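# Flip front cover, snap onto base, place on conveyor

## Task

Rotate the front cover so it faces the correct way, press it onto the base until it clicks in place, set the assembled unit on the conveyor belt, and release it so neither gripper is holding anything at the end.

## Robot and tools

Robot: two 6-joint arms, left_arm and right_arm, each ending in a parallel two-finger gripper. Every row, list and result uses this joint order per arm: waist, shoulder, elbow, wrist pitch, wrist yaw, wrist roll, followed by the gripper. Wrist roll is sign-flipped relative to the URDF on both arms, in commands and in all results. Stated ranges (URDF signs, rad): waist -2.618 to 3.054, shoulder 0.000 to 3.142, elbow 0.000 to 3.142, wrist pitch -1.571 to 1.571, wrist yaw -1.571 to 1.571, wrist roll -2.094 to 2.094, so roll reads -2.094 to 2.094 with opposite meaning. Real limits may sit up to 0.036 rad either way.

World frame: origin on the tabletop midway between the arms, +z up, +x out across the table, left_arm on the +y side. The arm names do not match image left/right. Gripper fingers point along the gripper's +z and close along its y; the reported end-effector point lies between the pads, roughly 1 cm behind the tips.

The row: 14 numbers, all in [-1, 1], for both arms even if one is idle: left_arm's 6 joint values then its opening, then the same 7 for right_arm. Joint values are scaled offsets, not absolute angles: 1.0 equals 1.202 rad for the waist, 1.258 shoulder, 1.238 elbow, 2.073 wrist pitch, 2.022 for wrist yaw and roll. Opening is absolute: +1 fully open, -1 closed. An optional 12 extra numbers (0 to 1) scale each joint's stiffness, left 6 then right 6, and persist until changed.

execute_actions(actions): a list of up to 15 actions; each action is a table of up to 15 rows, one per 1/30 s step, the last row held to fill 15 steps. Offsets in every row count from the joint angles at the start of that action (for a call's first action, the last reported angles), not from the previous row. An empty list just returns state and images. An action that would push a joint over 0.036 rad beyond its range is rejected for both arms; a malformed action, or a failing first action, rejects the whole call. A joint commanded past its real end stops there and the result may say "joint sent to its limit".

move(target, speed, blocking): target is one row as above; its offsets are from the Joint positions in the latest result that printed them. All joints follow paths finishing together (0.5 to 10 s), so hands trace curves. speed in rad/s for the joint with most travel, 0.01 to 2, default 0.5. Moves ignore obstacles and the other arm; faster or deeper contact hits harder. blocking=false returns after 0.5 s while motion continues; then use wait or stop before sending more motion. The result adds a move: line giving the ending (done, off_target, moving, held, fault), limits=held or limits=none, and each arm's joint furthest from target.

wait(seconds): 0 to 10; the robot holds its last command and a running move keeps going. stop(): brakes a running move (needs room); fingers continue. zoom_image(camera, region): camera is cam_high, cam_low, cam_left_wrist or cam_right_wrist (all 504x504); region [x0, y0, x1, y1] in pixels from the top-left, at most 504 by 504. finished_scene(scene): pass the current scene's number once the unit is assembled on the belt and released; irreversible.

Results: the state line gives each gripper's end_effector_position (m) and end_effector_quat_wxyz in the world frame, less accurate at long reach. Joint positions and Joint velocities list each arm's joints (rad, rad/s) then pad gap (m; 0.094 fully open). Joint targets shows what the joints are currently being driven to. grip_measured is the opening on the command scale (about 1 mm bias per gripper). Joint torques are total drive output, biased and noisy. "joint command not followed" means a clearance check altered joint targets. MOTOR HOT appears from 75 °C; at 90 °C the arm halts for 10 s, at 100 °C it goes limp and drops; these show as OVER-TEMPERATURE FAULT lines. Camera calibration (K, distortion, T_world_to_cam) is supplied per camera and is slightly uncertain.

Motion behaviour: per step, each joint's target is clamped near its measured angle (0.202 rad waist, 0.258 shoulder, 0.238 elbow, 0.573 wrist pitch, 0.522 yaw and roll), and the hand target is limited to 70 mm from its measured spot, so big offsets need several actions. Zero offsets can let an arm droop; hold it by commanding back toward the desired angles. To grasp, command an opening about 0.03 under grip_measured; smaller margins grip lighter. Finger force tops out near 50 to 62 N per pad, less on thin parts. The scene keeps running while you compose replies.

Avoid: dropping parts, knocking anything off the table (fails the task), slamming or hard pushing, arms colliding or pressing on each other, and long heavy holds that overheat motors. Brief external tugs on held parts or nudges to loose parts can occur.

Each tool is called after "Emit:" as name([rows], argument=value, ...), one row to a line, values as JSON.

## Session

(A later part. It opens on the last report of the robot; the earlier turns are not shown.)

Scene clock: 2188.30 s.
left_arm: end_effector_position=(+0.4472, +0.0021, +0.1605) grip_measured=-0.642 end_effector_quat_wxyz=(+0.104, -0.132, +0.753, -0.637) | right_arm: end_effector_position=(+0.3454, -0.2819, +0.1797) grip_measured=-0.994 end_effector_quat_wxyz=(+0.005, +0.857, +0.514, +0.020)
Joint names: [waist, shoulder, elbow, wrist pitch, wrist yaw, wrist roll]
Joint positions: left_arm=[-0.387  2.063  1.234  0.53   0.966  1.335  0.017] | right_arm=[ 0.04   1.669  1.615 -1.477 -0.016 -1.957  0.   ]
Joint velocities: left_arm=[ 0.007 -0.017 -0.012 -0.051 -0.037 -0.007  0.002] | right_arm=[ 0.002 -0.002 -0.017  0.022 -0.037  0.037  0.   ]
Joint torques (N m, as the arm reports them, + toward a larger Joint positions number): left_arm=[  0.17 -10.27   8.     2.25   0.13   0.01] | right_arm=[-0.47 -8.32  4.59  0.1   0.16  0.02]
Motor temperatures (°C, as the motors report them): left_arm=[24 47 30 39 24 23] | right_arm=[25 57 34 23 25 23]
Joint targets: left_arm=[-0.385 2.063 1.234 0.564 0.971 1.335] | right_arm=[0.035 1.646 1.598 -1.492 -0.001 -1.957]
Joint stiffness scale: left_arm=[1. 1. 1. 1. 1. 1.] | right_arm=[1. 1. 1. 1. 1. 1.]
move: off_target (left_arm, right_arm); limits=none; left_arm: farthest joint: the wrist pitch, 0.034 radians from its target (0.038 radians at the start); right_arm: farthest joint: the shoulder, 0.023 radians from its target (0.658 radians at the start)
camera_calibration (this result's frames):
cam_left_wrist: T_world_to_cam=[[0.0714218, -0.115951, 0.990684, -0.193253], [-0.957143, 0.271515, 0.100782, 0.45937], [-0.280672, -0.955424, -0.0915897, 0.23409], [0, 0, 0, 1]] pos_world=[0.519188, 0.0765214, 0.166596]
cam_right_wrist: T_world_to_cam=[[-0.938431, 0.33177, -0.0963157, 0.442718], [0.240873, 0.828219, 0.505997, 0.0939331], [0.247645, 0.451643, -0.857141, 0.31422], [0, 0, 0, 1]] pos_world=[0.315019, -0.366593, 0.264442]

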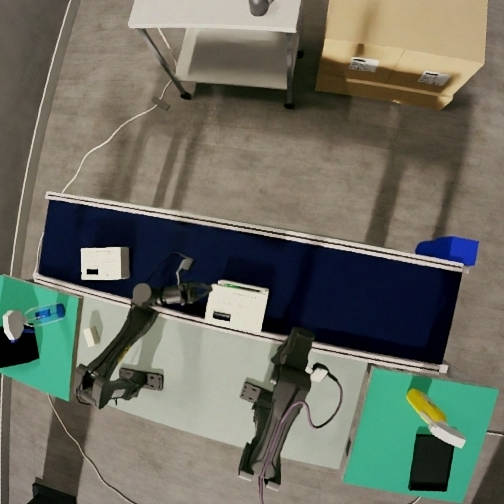

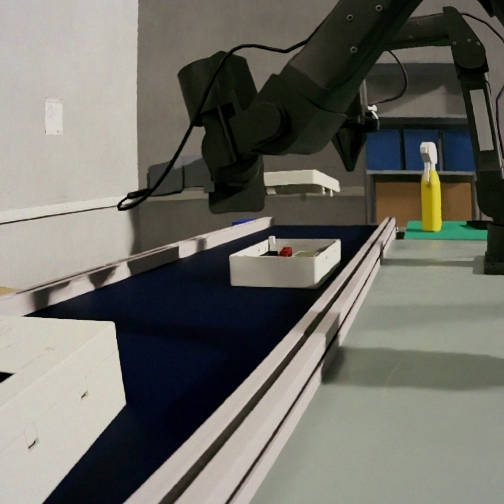

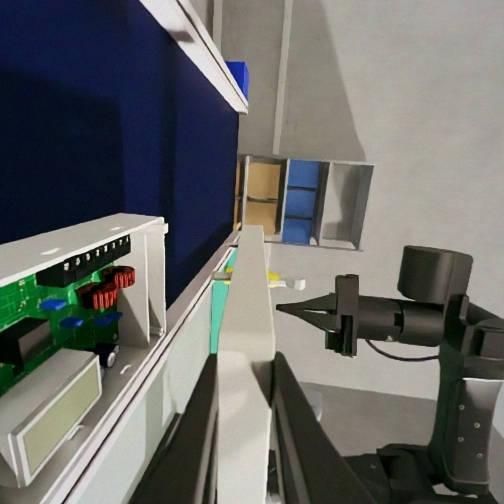

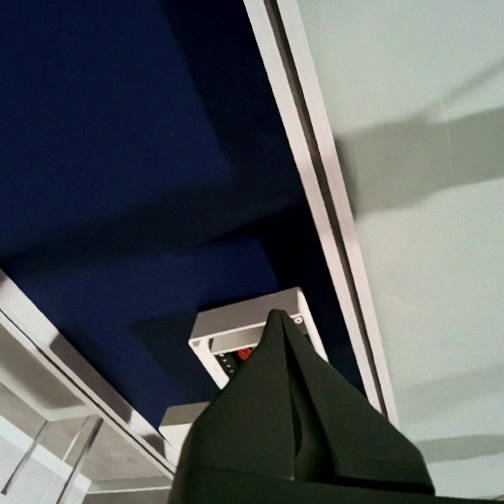

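Emit:
move(target=[0.0141,0.0906,-0.0468,0.0941,0.0094,0,-0.67,0,0,0,0,0,0,-1.0], speed=0.15)

Emit:
zoom_image(camera="cam_low", region=[200, 170, 380, 310])

Scene clock: 2205.70 s.
left_arm: end_effector_position=(+0.4504, +0.0058, +0.1122) grip_measured=-0.642 end_effector_quat_wxyz=(+0.106, -0.136, +0.752, -0.636) | right_arm: end_effector_position=(+0.3454, -0.2819, +0.1797) grip_measured=-0.994 end_effector_quat_wxyz=(+0.005, +0.857, +0.514, +0.020)
Joint names: [waist, shoulder, elbow, wrist pitch, wrist yaw, wrist roll]
Joint positions: left_arm=[-0.379  2.181  1.19   0.691  0.966  1.335  0.017] | right_arm=[ 0.04   1.669  1.615 -1.477 -0.016 -1.957  0.   ]
Joint velocities: left_arm=[-0.017  0.002  0.012  0.022 -0.022  0.051 -0.   ] | right_arm=[-0.017  0.002  0.002 -0.007  0.007 -0.007  0.001]
Joint torques (N m, as the arm reports them, + toward a larger Joint positions number): left_arm=[  0.77 -10.81   6.47   2.26   0.28   0.  ] | right_arm=[-0.02 -6.54  5.98  0.24 -0.01  0.02]
Motor temperatures (°C, as the motors report them): left_arm=[24 47 30 40 25 23] | right_arm=[25 51 33 23 25 23]
Joint targets: left_arm=[-0.370 2.177 1.176 0.725 0.985 1.335] | right_arm=[0.040 1.669 1.615 -1.477 -0.016 -1.957]
Joint stiffness scale: left_arm=[1. 1. 1. 1. 1. 1.] | right_arm=[1. 1. 1. 1. 1. 1.]
move: off_target (left_arm); limits=none; left_arm: farthest joint: the wrist pitch, 0.034 radians from its target (0.195 radians at the start); right_arm: farthest joint: the waist, 0.000 radians from its target (0.000 radians at the start)
camera_calibration (this result's frames):
cam_left_wrist: T_world_to_cam=[[0.0731264, -0.115528, 0.990609, -0.145887], [-0.959313, 0.263455, 0.101541, 0.467262], [-0.272711, -0.957729, -0.0915617, 0.23051], [0, 0, 0, 1]] pos_world=[0.521781, 0.0808098, 0.118177]
cam_right_wrist: T_world_to_cam=[[-0.938431, 0.33177, -0.0963157, 0.442718], [0.240873, 0.828219, 0.505997, 0.0939331], [0.247645, 0.451643, -0.857141, 0.31422], [0, 0, 0, 1]] pos_world=[0.315019, -0.366593, 0.264442]

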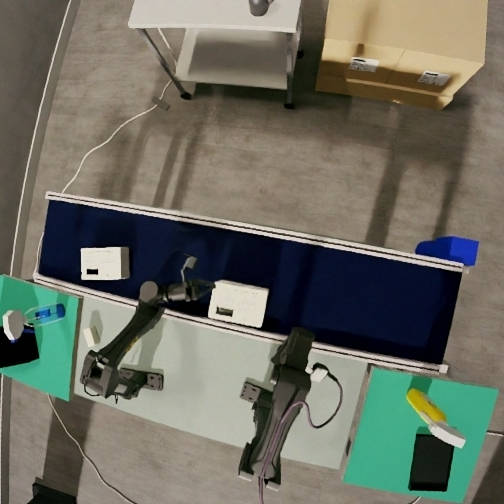

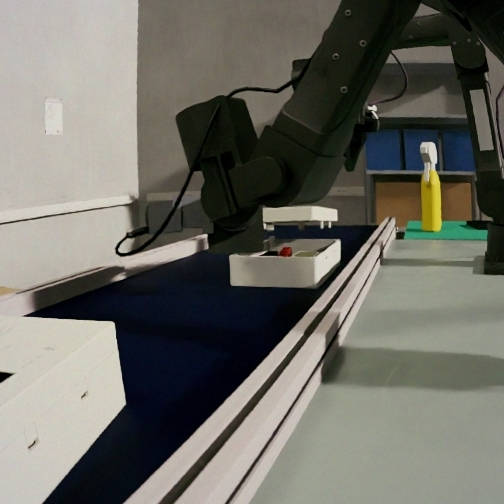

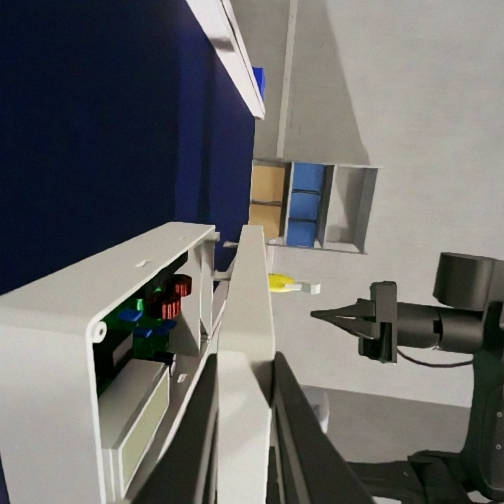

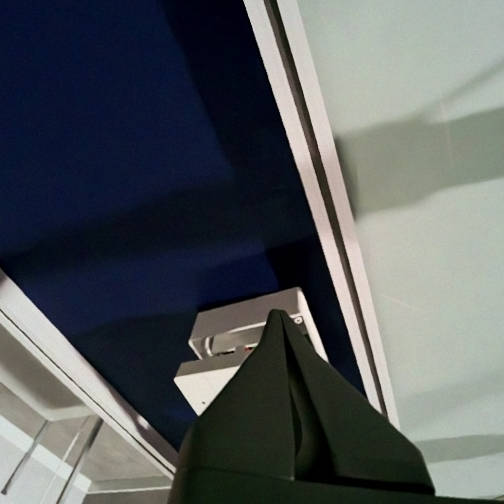

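Region (200, 170, 380, 310) of cam_low's 504x504 image, scaled by 2.800, with more detail than that image has.

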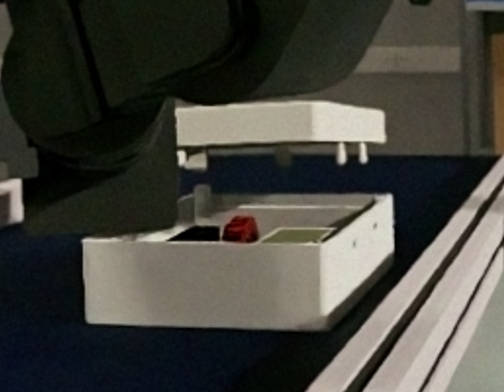

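Emit:
move(target=[0.004,0.0405,-0.0215,0.0475,0.005,0,-0.67,0,0,0,0,0,0,-1.0], speed=0.06)

Emit:
zoom_image(camera="cam_right_wrist", region=[150, 260, 350, 440])

Emit:
zoom_image(camera="cam_low", region=[210, 190, 370, 310])

Scene clock: 2244.43 s.
left_arm: end_effector_position=(+0.4528, +0.0052, +0.0966) grip_measured=-0.642 end_effector_quat_wxyz=(+0.110, -0.132, +0.751, -0.638) | right_arm: end_effector_position=(+0.3454, -0.2819, +0.1797) grip_measured=-0.994 end_effector_quat_wxyz=(+0.005, +0.857, +0.514, +0.020)
Joint names: [waist, shoulder, elbow, wrist pitch, wrist yaw, wrist roll]
Joint positions: left_arm=[-0.379  2.233  1.19   0.756  0.966  1.335  0.017] | right_arm=[ 0.04   1.669  1.615 -1.477 -0.016 -1.957  0.   ]
Joint velocities: left_arm=[-0.012  0.002  0.012 -0.066 -0.095 -0.022 -0.   ] | right_arm=[-0.007  0.012 -0.007 -0.081 -0.037  0.022  0.001]
Joint torques (N m, as the arm reports them, + toward a larger Joint positions number): left_arm=[  0.49 -10.84   5.04   2.21   0.21   0.03] | right_arm=[-0.03 -6.54  5.97  0.24 -0.01  0.02]
Motor temperatures (°C, as the motors report them): left_arm=[24 48 29 40 25 23] | right_arm=[25 46 33 23 25 23]
Joint targets: left_arm=[-0.374 2.232 1.163 0.790 0.976 1.335] | right_arm=[0.040 1.669 1.615 -1.477 -0.016 -1.957]
Joint stiffness scale: left_arm=[1. 1. 1. 1. 1. 1.] | right_arm=[1. 1. 1. 1. 1. 1.]
move: off_target (left_arm); limits=none; left_arm: farthest joint: the wrist pitch, 0.034 radians from its target (0.098 radians at the start); right_arm: farthest joint: the waist, 0.000 radians from its target (0.000 radians at the start)
camera_calibration (this result's frames):
cam_left_wrist: T_world_to_cam=[[0.061375, -0.112646, 0.991738, -0.125494], [-0.960445, 0.263732, 0.0893943, 0.472978], [-0.271623, -0.957996, -0.0920035, 0.228725], [0, 0, 0, 1]] pos_world=[0.524099, 0.0802414, 0.103219]
cam_right_wrist: T_world_to_cam=[[-0.938431, 0.33177, -0.0963157, 0.442718], [0.240873, 0.828219, 0.505997, 0.0939331], [0.247645, 0.451643, -0.857141, 0.31422], [0, 0, 0, 1]] pos_world=[0.315019, -0.366593, 0.264442]

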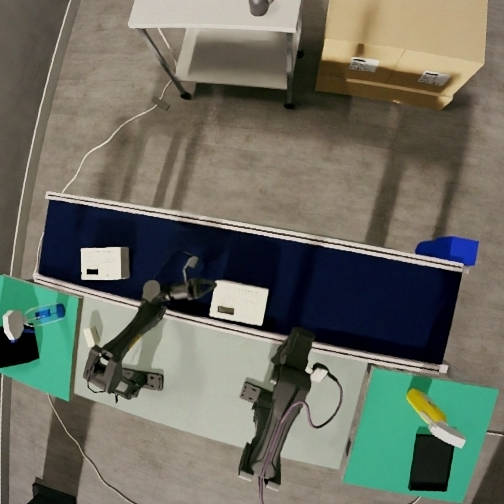

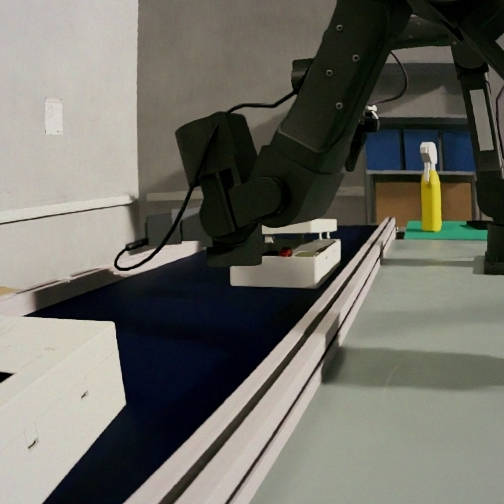

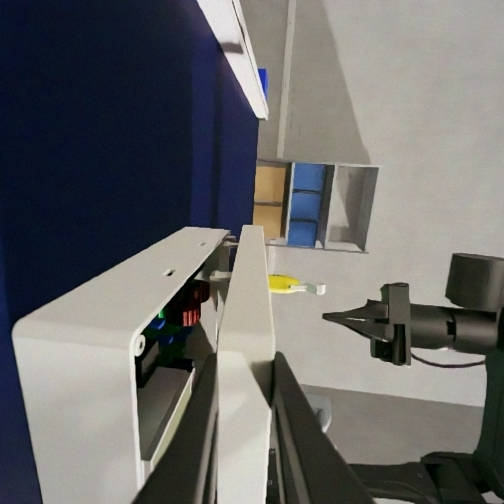

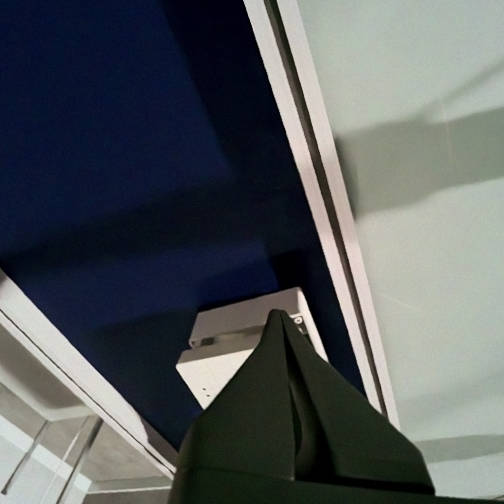

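Region (150, 260, 350, 440) of cam_right_wrist's 504x504 image, scaled by 2.520, with more detail than that image has; it fills the top 454 rows of this view, and the rest is white.

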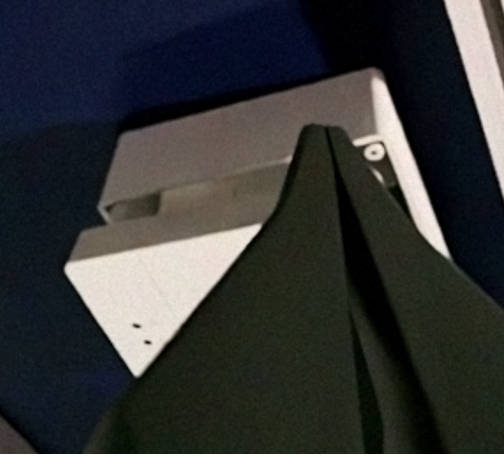

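Region (210, 190, 370, 310) of cam_low's 504x504 image, scaled by 3.150, with more detail than that image has; it fills the top 378 rows of this view, and the rest is white.

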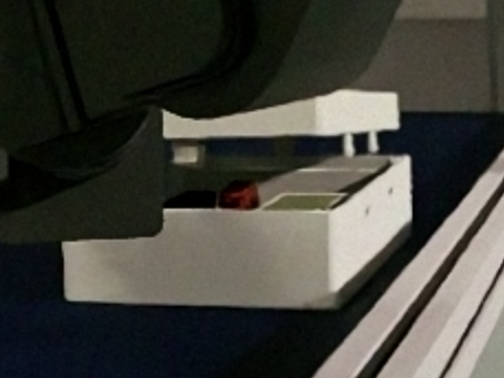

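Emit:
execute_actions([
  [[0.004,0,-0.024,0.0175,0.005,0,-0.67,0,0,0,0,0,0,-1.0],[0.004,0,-0.026,0.019,0.005,0,-0.67,0,0,0,0,0,0,-1.0],[0.004,0,-0.028,0.021,0.005,0,-0.67,0,0,0,0,0,0,-1.0],[0.004,0,-0.030,0.023,0.005,0,-0.67,0,0,0,0,0,0,-1.0],[0.004,0,-0.031,0.025,0.005,0,-0.67,0,0,0,0,0,0,-1.0]],
])

Scene clock: 2276.70 s.
left_arm: end_effector_position=(+0.4478, +0.0064, +0.0907) grip_measured=-0.642 end_effector_quat_wxyz=(+0.107, -0.135, +0.752, -0.637) | right_arm: end_effector_position=(+0.3454, -0.2819, +0.1797) grip_measured=-0.994 end_effector_quat_wxyz=(+0.005, +0.857, +0.514, +0.020)
Joint names: [waist, shoulder, elbow, wrist pitch, wrist yaw, wrist roll]
Joint positions: left_arm=[-0.379  2.233  1.164  0.773  0.966  1.335  0.017] | right_arm=[ 0.04   1.669  1.615 -1.477 -0.016 -1.957  0.   ]
Joint velocities: left_arm=[-0.002  0.017  0.022  0.022  0.022  0.051 -0.   ] | right_arm=[-0.002  0.002  0.002  0.007  0.051  0.022 -0.   ]
Joint torques (N m, as the arm reports them, + toward a larger Joint positions number): left_arm=[  0.48 -10.72   6.17   2.27   0.24   0.04] | right_arm=[-0.03 -6.54  5.97  0.24 -0.01  0.02]
Motor temperatures (°C, as the motors report them): left_arm=[24 48 28 40 25 23] | right_arm=[25 45 33 23 25 23]
Joint targets: left_arm=[-0.374 2.233 1.151 0.808 0.976 1.335] | right_arm=[0.040 1.669 1.615 -1.477 -0.016 -1.957]
Joint stiffness scale: left_arm=[1. 1. 1. 1. 1. 1.] | right_arm=[1. 1. 1. 1. 1. 1.]
camera_calibration (this result's frames):
cam_left_wrist: T_world_to_cam=[[0.0698227, -0.114718, 0.990941, -0.122936], [-0.959646, 0.263536, 0.0981262, 0.467244], [-0.272406, -0.957804, -0.0916873, 0.228323], [0, 0, 0, 1]] pos_world=[0.51917, 0.0814502, 0.0969079]
cam_right_wrist: T_world_to_cam=[[-0.938431, 0.33177, -0.0963157, 0.442718], [0.240873, 0.828219, 0.505997, 0.0939331], [0.247645, 0.451643, -0.857141, 0.31422], [0, 0, 0, 1]] pos_world=[0.315019, -0.366593, 0.264442]

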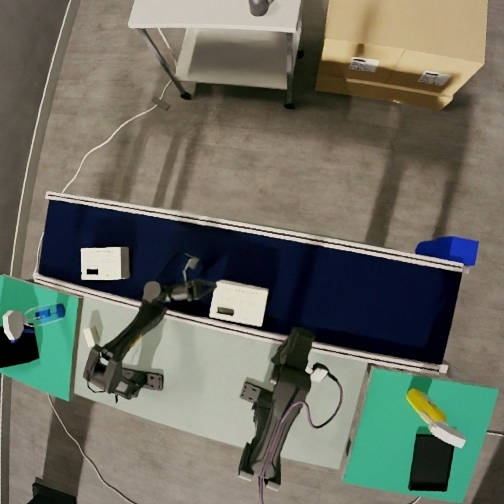

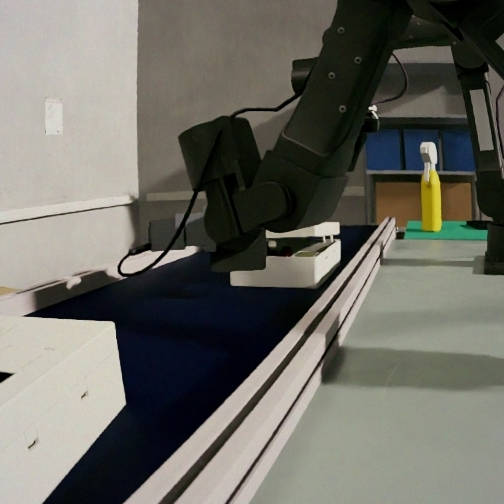

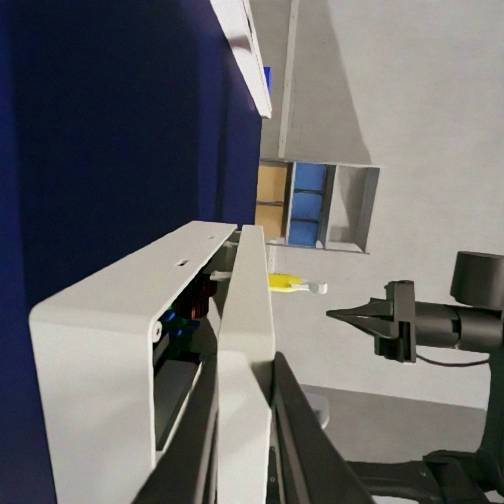

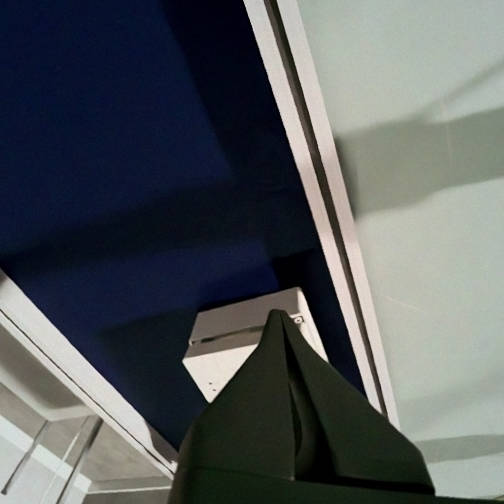

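Emit:
zoom_image(camera="cam_low", region=[260, 205, 360, 295])

Emit:
zoom_image(camera="cam_left_wrist", region=[130, 200, 300, 370])

Region (260, 205, 360, 295) of cam_low's 504x504 image, scaled by 5.040, with more detail than that image has; it fills the top 454 rows of this view, and the rest is white.

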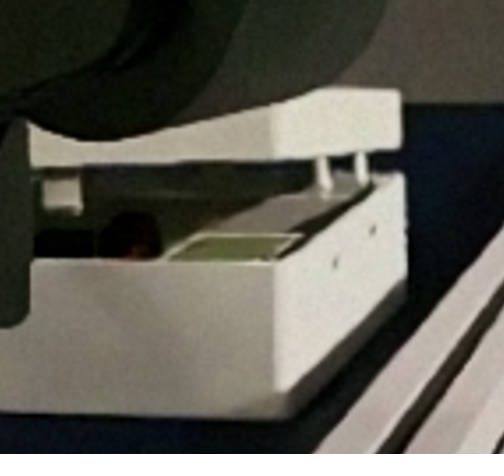

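Region (130, 200, 300, 370) of cam_left_wrist's 504x504 image, scaled by 2.965, with more detail than that image has.

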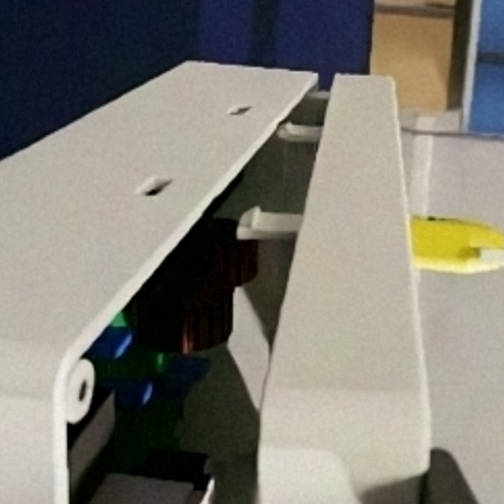

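Emit:
execute_actions([
  [[0.004,0.0059,-0.0105,0.0289,0.006,0.0101,-0.67,0,0,0,0,0,0,-1.0],[0.004,0.0118,-0.0105,0.0409,0.0072,0.0172,-0.67,0,0,0,0,0,0,-1.0],[0.004,0.0177,-0.0105,0.0529,0.0083,0.0243,-0.67,0,0,0,0,0,0,-1.0]],
  [[0.004,0.0059,-0.0105,0.0289,0.006,0.0101,-0.67,0,0,0,0,0,0,-1.0],[0.004,0.0118,-0.0105,0.0409,0.0072,0.0172,-0.67,0,0,0,0,0,0,-1.0],[0.004,0.0177,-0.0105,0.0529,0.0083,0.0243,-0.67,0,0,0,0,0,0,-1.0]],
  [[0.004,0.0059,-0.0105,0.0289,0.006,0.0101,-0.67,0,0,0,0,0,0,-1.0],[0.004,0.0118,-0.0105,0.0409,0.0072,0.0172,-0.67,0,0,0,0,0,0,-1.0],[0.004,0.0177,-0.0105,0.0529,0.0083,0.0243,-0.67,0,0,0,0,0,0,-1.0]],
])

Emit:
zoom_image(camera="cam_low", region=[260, 205, 360, 295])

Scene clock: 2394.97 s.
left_arm: end_effector_position=(+0.4536, +0.0050, +0.0870) grip_measured=-0.642 end_effector_quat_wxyz=(+0.110, -0.143, +0.725, -0.665) | right_arm: end_effector_position=(+0.3454, -0.2819, +0.1797) grip_measured=-0.994 end_effector_quat_wxyz=(+0.005, +0.857, +0.514, +0.020)
Joint names: [waist, shoulder, elbow, wrist pitch, wrist yaw, wrist roll]
Joint positions: left_arm=[-0.379  2.312  1.164  0.987  0.966  1.469  0.017] | right_arm=[ 0.04   1.669  1.615 -1.477 -0.016 -1.957  0.   ]
Joint velocities: left_arm=[-0.012 -0.007  0.007  0.022 -0.022  0.022 -0.   ] | right_arm=[-0.022  0.002 -0.007  0.007 -0.007  0.022 -0.001]
Joint torques (N m, as the arm reports them, + toward a larger Joint positions number): left_arm=[  0.34 -11.13   5.64   2.24   0.2    0.03] | right_arm=[-0.03 -6.54  5.97  0.24 -0.01  0.02]
Motor temperatures (°C, as the motors report them): left_arm=[24 48 28 40 25 23] | right_arm=[25 43 32 23 25 23]
Joint targets: left_arm=[-0.374 2.308 1.151 1.025 0.983 1.474] | right_arm=[0.040 1.669 1.615 -1.477 -0.016 -1.957]
Joint stiffness scale: left_arm=[1. 1. 1. 1. 1. 1.] | right_arm=[1. 1. 1. 1. 1. 1.]
camera_calibration (this result's frames):
cam_left_wrist: T_world_to_cam=[[0.0646767, -0.0359911, 0.997257, -0.118409], [-0.964568, 0.2539, 0.0717199, 0.478107], [-0.255785, -0.966561, -0.0182944, 0.214281], [0, 0, 0, 1]] pos_world=[0.523635, 0.0814622, 0.0877144]
cam_right_wrist: T_world_to_cam=[[-0.938431, 0.33177, -0.0963157, 0.442718], [0.240873, 0.828219, 0.505997, 0.0939331], [0.247645, 0.451643, -0.857141, 0.31422], [0, 0, 0, 1]] pos_world=[0.315019, -0.366593, 0.264442]

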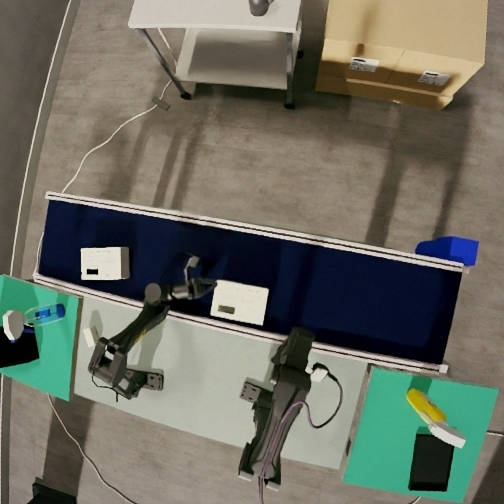

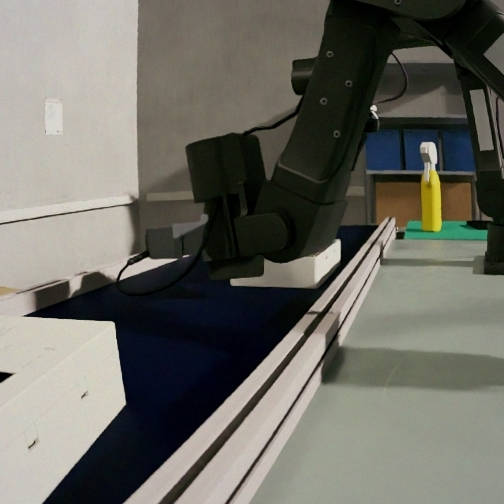

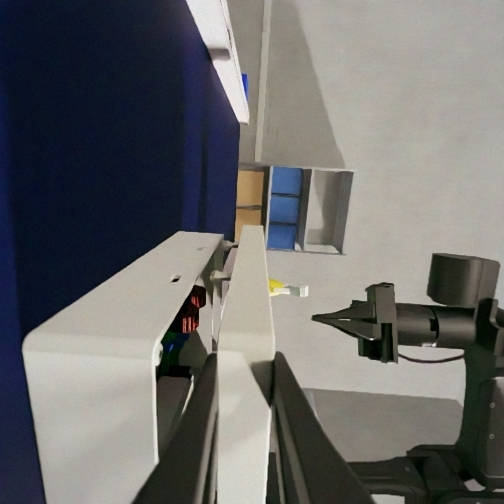

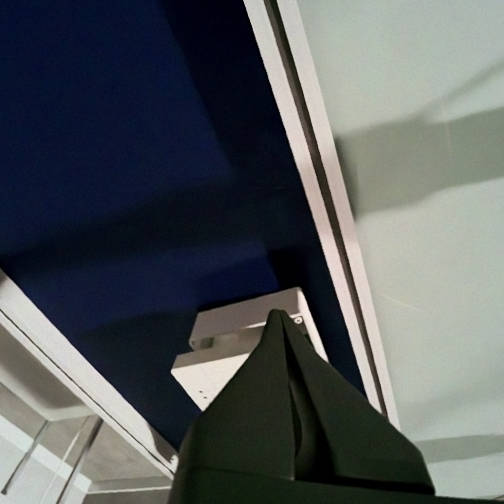

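Region (260, 205, 360, 295) of cam_low's 504x504 image, scaled by 5.040, with more detail than that image has; it fills the top 454 rows of this view, and the rest is white.

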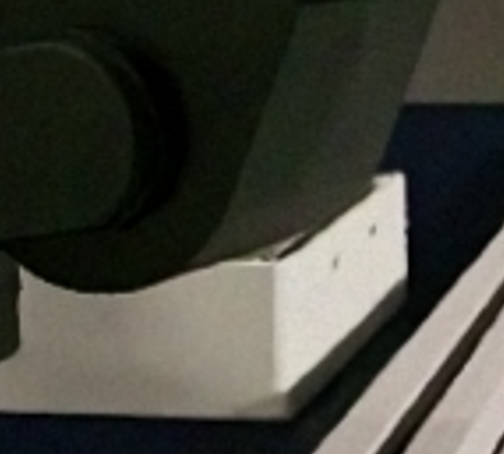

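Emit:
zoom_image(camera="cam_left_wrist", region=[140, 210, 300, 370])

Emit:
zoom_image(camera="cam_high", region=[190, 265, 290, 340])

Region (140, 210, 300, 370) of cam_left_wrist's 504x504 image, scaled by 3.150, with more detail than that image has.

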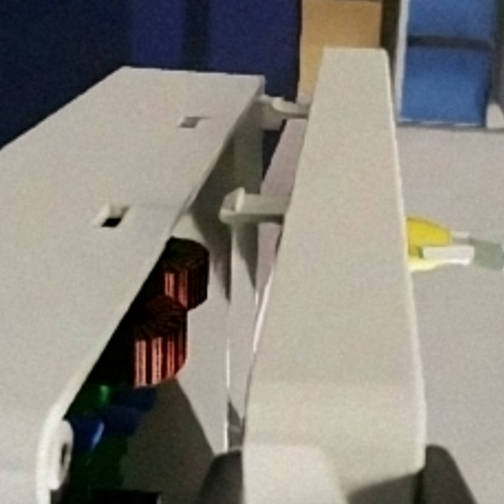

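Region (190, 265, 290, 340) of cam_high's 504x504 image, scaled by 5.040, with more detail than that image has; it fills the top 378 rows of this view, and the rest is white.

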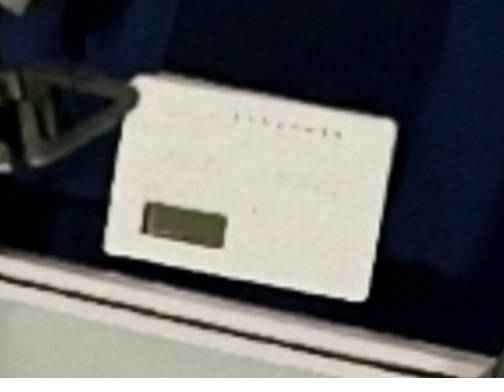

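Emit:
execute_actions([
  [[0.004,-0.003,-0.018,0.021,0.011,0.002,-0.67,0,0,0,0,0,0,-1.0],[0.004,-0.003,-0.022,0.025,0.013,0.002,-0.67,0,0,0,0,0,0,-1.0],[0.004,-0.003,-0.025,0.029,0.015,0.002,-0.67,0,0,0,0,0,0,-1.0],[0.004,-0.003,-0.028,0.033,0.016,0.002,-0.67,0,0,0,0,0,0,-1.0],[0.004,-0.003,-0.030,0.036,0.017,0.002,-0.67,0,0,0,0,0,0,-1.0],[0.004,-0.003,-0.0315,0.039,0.0175,0.002,-0.67,0,0,0,0,0,0,-1.0]],
])

Emit:
zoom_image(camera="cam_left_wrist", region=[140, 210, 300, 370])

Scene clock: 2453.90 s.
left_arm: end_effector_position=(+0.4462, +0.0050, +0.0865) grip_measured=-0.642 end_effector_quat_wxyz=(+0.109, -0.132, +0.723, -0.670) | right_arm: end_effector_position=(+0.3454, -0.2819, +0.1797) grip_measured=-0.994 end_effector_quat_wxyz=(+0.005, +0.857, +0.514, +0.020)
Joint names: [waist, shoulder, elbow, wrist pitch, wrist yaw, wrist roll]
Joint positions: left_arm=[-0.379  2.312  1.139  1.03   0.983  1.471  0.017] | right_arm=[ 0.04   1.669  1.615 -1.477 -0.016 -1.957  0.   ]
Joint velocities: left_arm=[ 0.007 -0.007 -0.002 -0.037  0.066  0.007 -0.001] | right_arm=[-0.037  0.012 -0.007  0.007 -0.066 -0.066 -0.001]
Joint torques (N m, as the arm reports them, + toward a larger Joint positions number): left_arm=[  0.53 -11.05   5.57   2.28   0.18   0.02] | right_arm=[-0.04 -6.54  5.97  0.24 -0.01  0.01]
Motor temperatures (°C, as the motors report them): left_arm=[24 49 27 41 25 23] | right_arm=[25 42 32 23 25 23]
Joint targets: left_arm=[-0.374 2.308 1.125 1.068 1.001 1.473] | right_arm=[0.040 1.669 1.615 -1.477 -0.016 -1.957]
Joint stiffness scale: left_arm=[1. 1. 1. 1. 1. 1.] | right_arm=[1. 1. 1. 1. 1. 1.]
camera_calibration (this result's frames):
cam_left_wrist: T_world_to_cam=[[0.0491528, -0.0294768, 0.998356, -0.110702], [-0.961011, 0.270921, 0.0553132, 0.47079], [-0.272106, -0.96215, -0.015011, 0.219364], [0, 0, 0, 1]] pos_world=[0.517566, 0.0802515, 0.0877721]
cam_right_wrist: T_world_to_cam=[[-0.938431, 0.33177, -0.0963157, 0.442718], [0.240873, 0.828219, 0.505997, 0.0939331], [0.247645, 0.451643, -0.857141, 0.31422], [0, 0, 0, 1]] pos_world=[0.315019, -0.366593, 0.264442]

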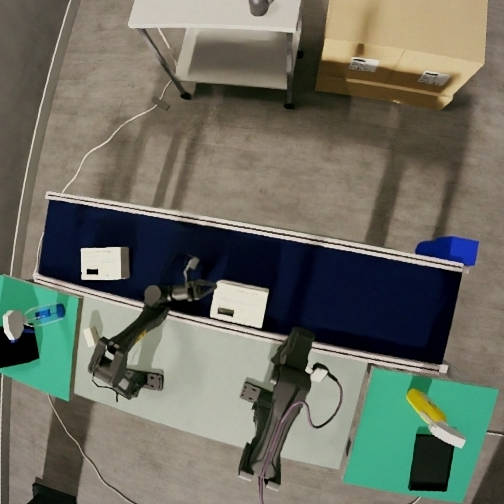

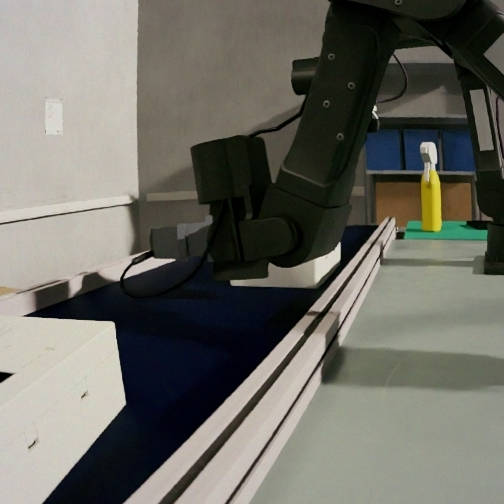

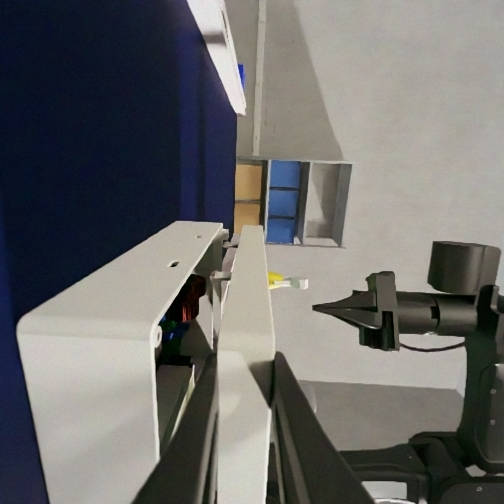

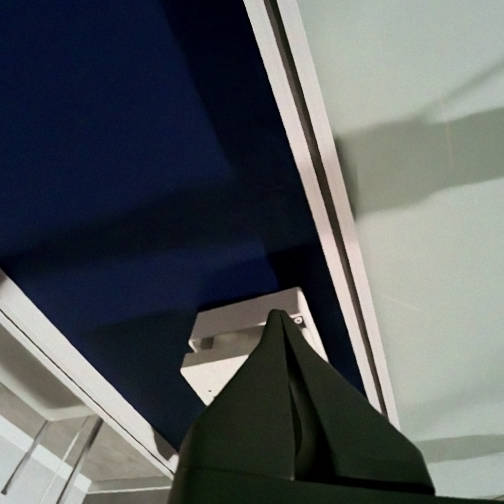

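Region (140, 210, 300, 370) of cam_left_wrist's 504x504 image, scaled by 3.150, with more detail than that image has.

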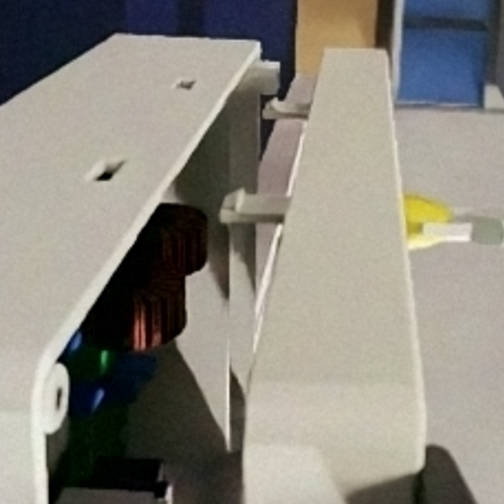

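Emit:
zoom_image(camera="cam_right_wrist", region=[170, 280, 320, 410])

Region (170, 280, 320, 410) of cam_right_wrist's 504x504 image, scaled by 3.360, with more detail than that image has; it fills the top 437 rows of this view, and the rest is white.

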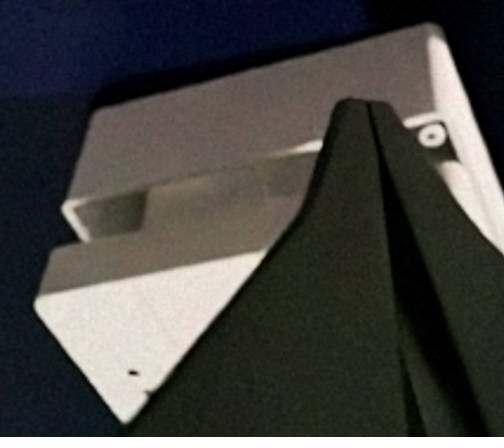

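Emit:
execute_actions([
  [[0.004,-0.003,-0.0105,0.018,0.002,0.001,-0.67,0,0,0,0,0,0,-1.0],[0.004,-0.003,-0.0105,0.018,-0.002,0.001,-0.67,0,0,0,0,0,0,-1.0],[0.004,-0.003,-0.0105,0.018,-0.005,0.001,-0.67,0,0,0,0,0,0,-1.0],[0.004,-0.003,-0.0105,0.018,-0.007,0.001,-0.67,0,0,0,0,0,0,-1.0],[0.004,-0.003,-0.0105,0.018,-0.009,0.001,-0.67,0,0,0,0,0,0,-1.0]],
])

Scene clock: 2574.40 s.
left_arm: end_effector_position=(+0.4482, +0.0057, +0.0868) grip_measured=-0.642 end_effector_quat_wxyz=(+0.114, -0.135, +0.722, -0.669) | right_arm: end_effector_position=(+0.3454, -0.2819, +0.1797) grip_measured=-0.994 end_effector_quat_wxyz=(+0.005, +0.857, +0.514, +0.020)
Joint names: [waist, shoulder, elbow, wrist pitch, wrist yaw, wrist roll]
Joint positions: left_arm=[-0.379  2.312  1.139  1.033  0.972  1.471  0.017] | right_arm=[ 0.04   1.669  1.615 -1.477 -0.016 -1.957  0.   ]
Joint velocities: left_arm=[-0.007  0.007 -0.017 -0.037  0.022  0.037 -0.   ] | right_arm=[-0.002 -0.012 -0.002 -0.051  0.007 -0.051  0.   ]
Joint torques (N m, as the arm reports them, + toward a larger Joint positions number): left_arm=[  0.39 -11.     5.58   2.26   0.03   0.05] | right_arm=[-0.03 -6.54  5.97  0.24 -0.01  0.02]
Motor temperatures (°C, as the motors report them): left_arm=[24 49 26 41 25 23] | right_arm=[25 41 32 23 25 23]
Joint targets: left_arm=[-0.374 2.308 1.126 1.067 0.965 1.473] | right_arm=[0.040 1.669 1.615 -1.477 -0.016 -1.957]
Joint stiffness scale: left_arm=[1. 1. 1. 1. 1. 1.] | right_arm=[1. 1. 1. 1. 1. 1.]
camera_calibration (this result's frames):
cam_left_wrist: T_world_to_cam=[[0.0461445, -0.02978, 0.998491, -0.109714], [-0.964199, 0.25997, 0.0523133, 0.474232], [-0.261135, -0.965157, -0.0167177, 0.215817], [0, 0, 0, 1]] pos_world=[0.518674, 0.0817443, 0.0883478]
cam_right_wrist: T_world_to_cam=[[-0.938431, 0.33177, -0.0963157, 0.442718], [0.240873, 0.828219, 0.505997, 0.0939331], [0.247645, 0.451643, -0.857141, 0.31422], [0, 0, 0, 1]] pos_world=[0.315019, -0.366593, 0.264442]

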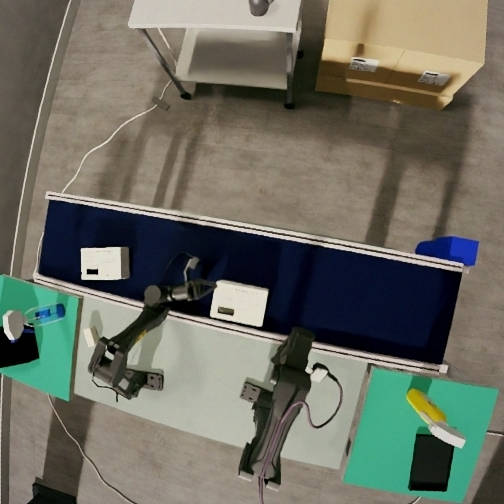

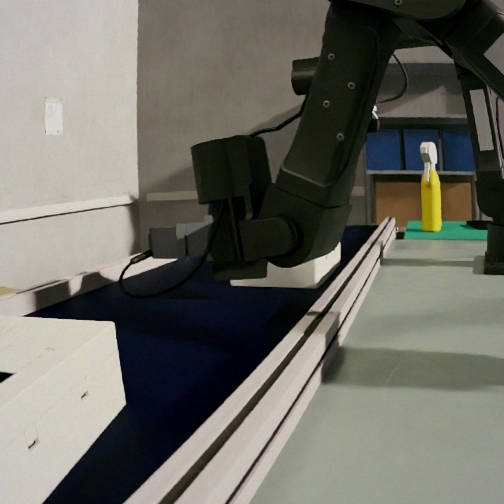

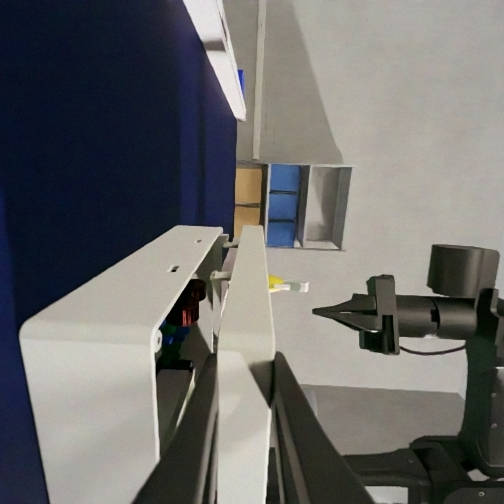

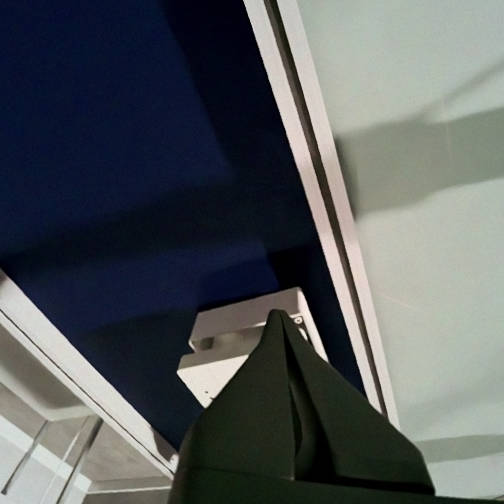

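Emit:
execute_actions([
  [[0.004,0.003,-0.0105,0.018,-0.002,0.001,-0.67,0,0,0,0,0,0,-1.0],[0.004,0.005,-0.0105,0.020,-0.002,0.001,-0.67,0,0,0,0,0,0,-1.0],[0.004,0.007,-0.0105,0.022,-0.002,0.001,-0.67,0,0,0,0,0,0,-1.0],[0.004,0.009,-0.0105,0.023,-0.002,0.001,-0.67,0,0,0,0,0,0,-1.0]],
])

Emit:
zoom_image(camera="cam_left_wrist", region=[140, 210, 300, 370])

Emit:
zoom_image(camera="cam_right_wrist", region=[170, 300, 280, 400])

Scene clock: 2586.53 s.
left_arm: end_effector_position=(+0.4482, +0.0058, +0.0820) grip_measured=-0.642 end_effector_quat_wxyz=(+0.114, -0.136, +0.722, -0.669) | right_arm: end_effector_position=(+0.3454, -0.2819, +0.1797) grip_measured=-0.994 end_effector_quat_wxyz=(+0.005, +0.857, +0.514, +0.020)
Joint names: [waist, shoulder, elbow, wrist pitch, wrist yaw, wrist roll]
Joint positions: left_arm=[-0.379  2.326  1.139  1.045  0.971  1.471  0.017] | right_arm=[ 0.04   1.669  1.615 -1.477 -0.016 -1.957  0.   ]
Joint velocities: left_arm=[ 0.002 -0.002  0.007 -0.081  0.037  0.081 -0.   ] | right_arm=[-0.017 -0.002 -0.007  0.022 -0.051  0.037 -0.002]
Joint torques (N m, as the arm reports them, + toward a larger Joint positions number): left_arm=[  0.44 -11.02   5.57   2.24   0.03   0.05] | right_arm=[-0.03 -6.54  5.98  0.24 -0.01  0.02]
Motor temperatures (°C, as the motors report them): left_arm=[24 49 26 41 25 23] | right_arm=[25 40 32 23 25 23]
Joint targets: left_arm=[-0.374 2.323 1.126 1.081 0.968 1.473] | right_arm=[0.040 1.669 1.615 -1.477 -0.016 -1.957]
Joint stiffness scale: left_arm=[1. 1. 1. 1. 1. 1.] | right_arm=[1. 1. 1. 1. 1. 1.]
camera_calibration (this result's frames):
cam_left_wrist: T_world_to_cam=[[0.0476213, -0.0302115, 0.998408, -0.105586], [-0.964317, 0.259217, 0.053839, 0.474347], [-0.260431, -0.965347, -0.0167892, 0.215503], [0, 0, 0, 1]] pos_world=[0.518573, 0.0818868, 0.0834974]
cam_right_wrist: T_world_to_cam=[[-0.938431, 0.33177, -0.0963157, 0.442718], [0.240873, 0.828219, 0.505997, 0.0939331], [0.247645, 0.451643, -0.857141, 0.31422], [0, 0, 0, 1]] pos_world=[0.315019, -0.366593, 0.264442]

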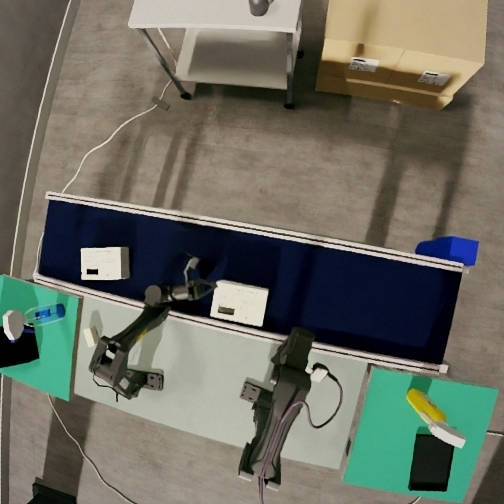

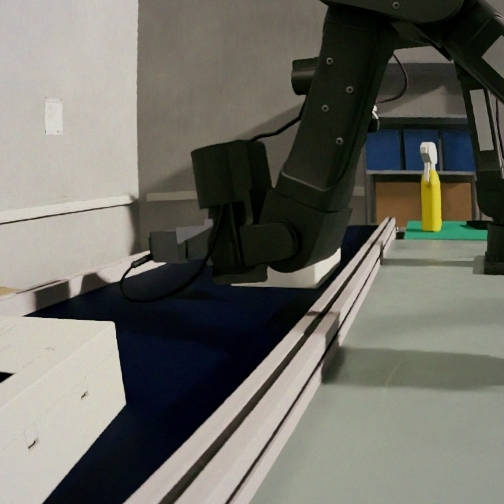

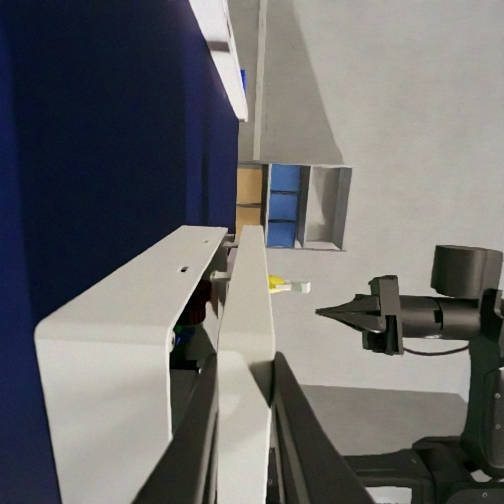

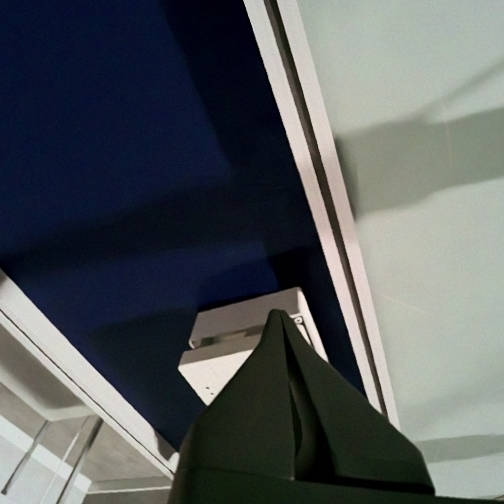

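Region (140, 210, 300, 370) of cam_left_wrist's 504x504 image, scaled by 3.150, with more detail than that image has.

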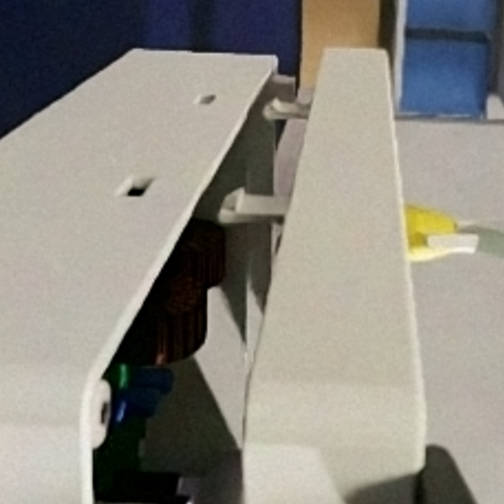

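Region (170, 300, 280, 400) of cam_right_wrist's 504x504 image, scaled by 4.582, with more detail than that image has; it fills the top 458 rows of this view, and the rest is white.

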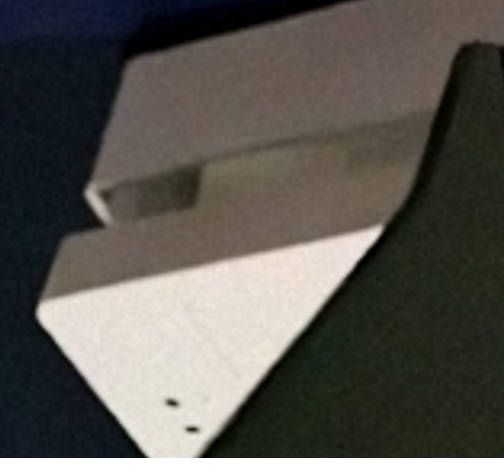

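Emit:
execute_actions(actions=[])

Scene clock: 2643.07 s.
left_arm: end_effector_position=(+0.4482, +0.0058, +0.0822) grip_measured=-0.642 end_effector_quat_wxyz=(+0.114, -0.136, +0.722, -0.669) | right_arm: end_effector_position=(+0.3454, -0.2819, +0.1797) grip_measured=-0.994 end_effector_quat_wxyz=(+0.005, +0.857, +0.514, +0.020)
Joint names: [waist, shoulder, elbow, wrist pitch, wrist yaw, wrist roll]
Joint positions: left_arm=[-0.379  2.326  1.139  1.046  0.971  1.471  0.017] | right_arm=[ 0.04   1.669  1.615 -1.477 -0.016 -1.957  0.   ]
Joint velocities: left_arm=[-0.017 -0.002 -0.007  0.066 -0.007 -0.007 -0.001] | right_arm=[-0.012 -0.022 -0.002  0.037  0.037 -0.081  0.001]
Joint torques (N m, as the arm reports them, + toward a larger Joint positions number): left_arm=[  0.35 -10.9    5.43   2.26   0.     0.04] | right_arm=[-0.03 -6.54  5.98  0.24 -0.01  0.02]
Motor temperatures (°C, as the motors report them): left_arm=[24 49 26 41 24 23] | right_arm=[25 40 32 23 25 23]
Joint targets: left_arm=[-0.374 2.323 1.126 1.081 0.968 1.473] | right_arm=[0.040 1.669 1.615 -1.477 -0.016 -1.957]
Joint stiffness scale: left_arm=[1. 1. 1. 1. 1. 1.] | right_arm=[1. 1. 1. 1. 1. 1.]
camera_calibration (this result's frames):
cam_left_wrist: T_world_to_cam=[[0.0468815, -0.03003, 0.998449, -0.105388], [-0.964357, 0.259226, 0.0530774, 0.474439], [-0.260418, -0.96535, -0.0168068, 0.215502], [0, 0, 0, 1]] pos_world=[0.51859, 0.0818827, 0.0836648]
cam_right_wrist: T_world_to_cam=[[-0.938431, 0.33177, -0.0963157, 0.442718], [0.240873, 0.828219, 0.505997, 0.0939331], [0.247645, 0.451643, -0.857141, 0.31422], [0, 0, 0, 1]] pos_world=[0.315019, -0.366593, 0.264442]

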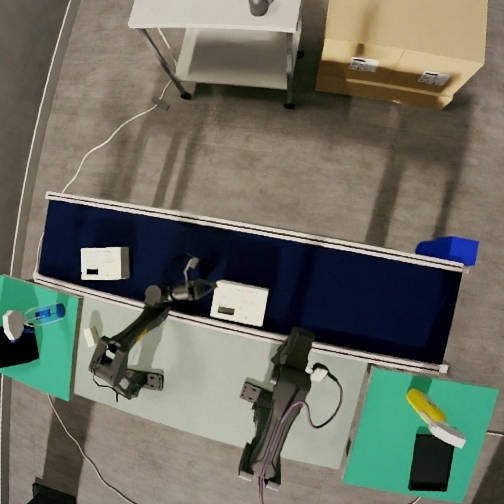

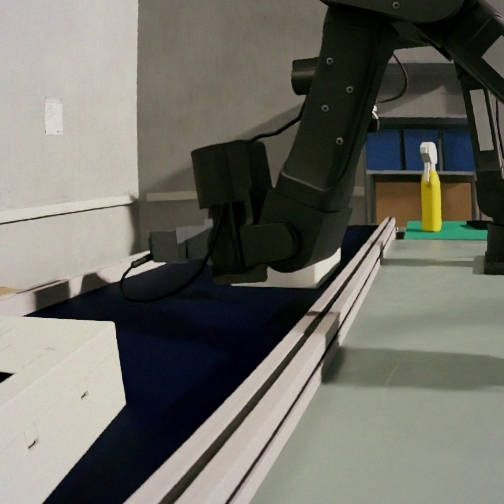

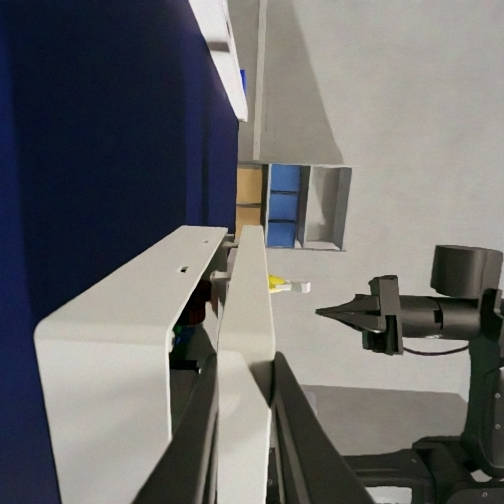

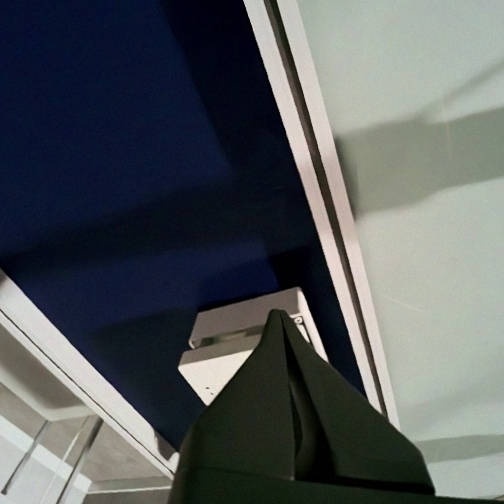

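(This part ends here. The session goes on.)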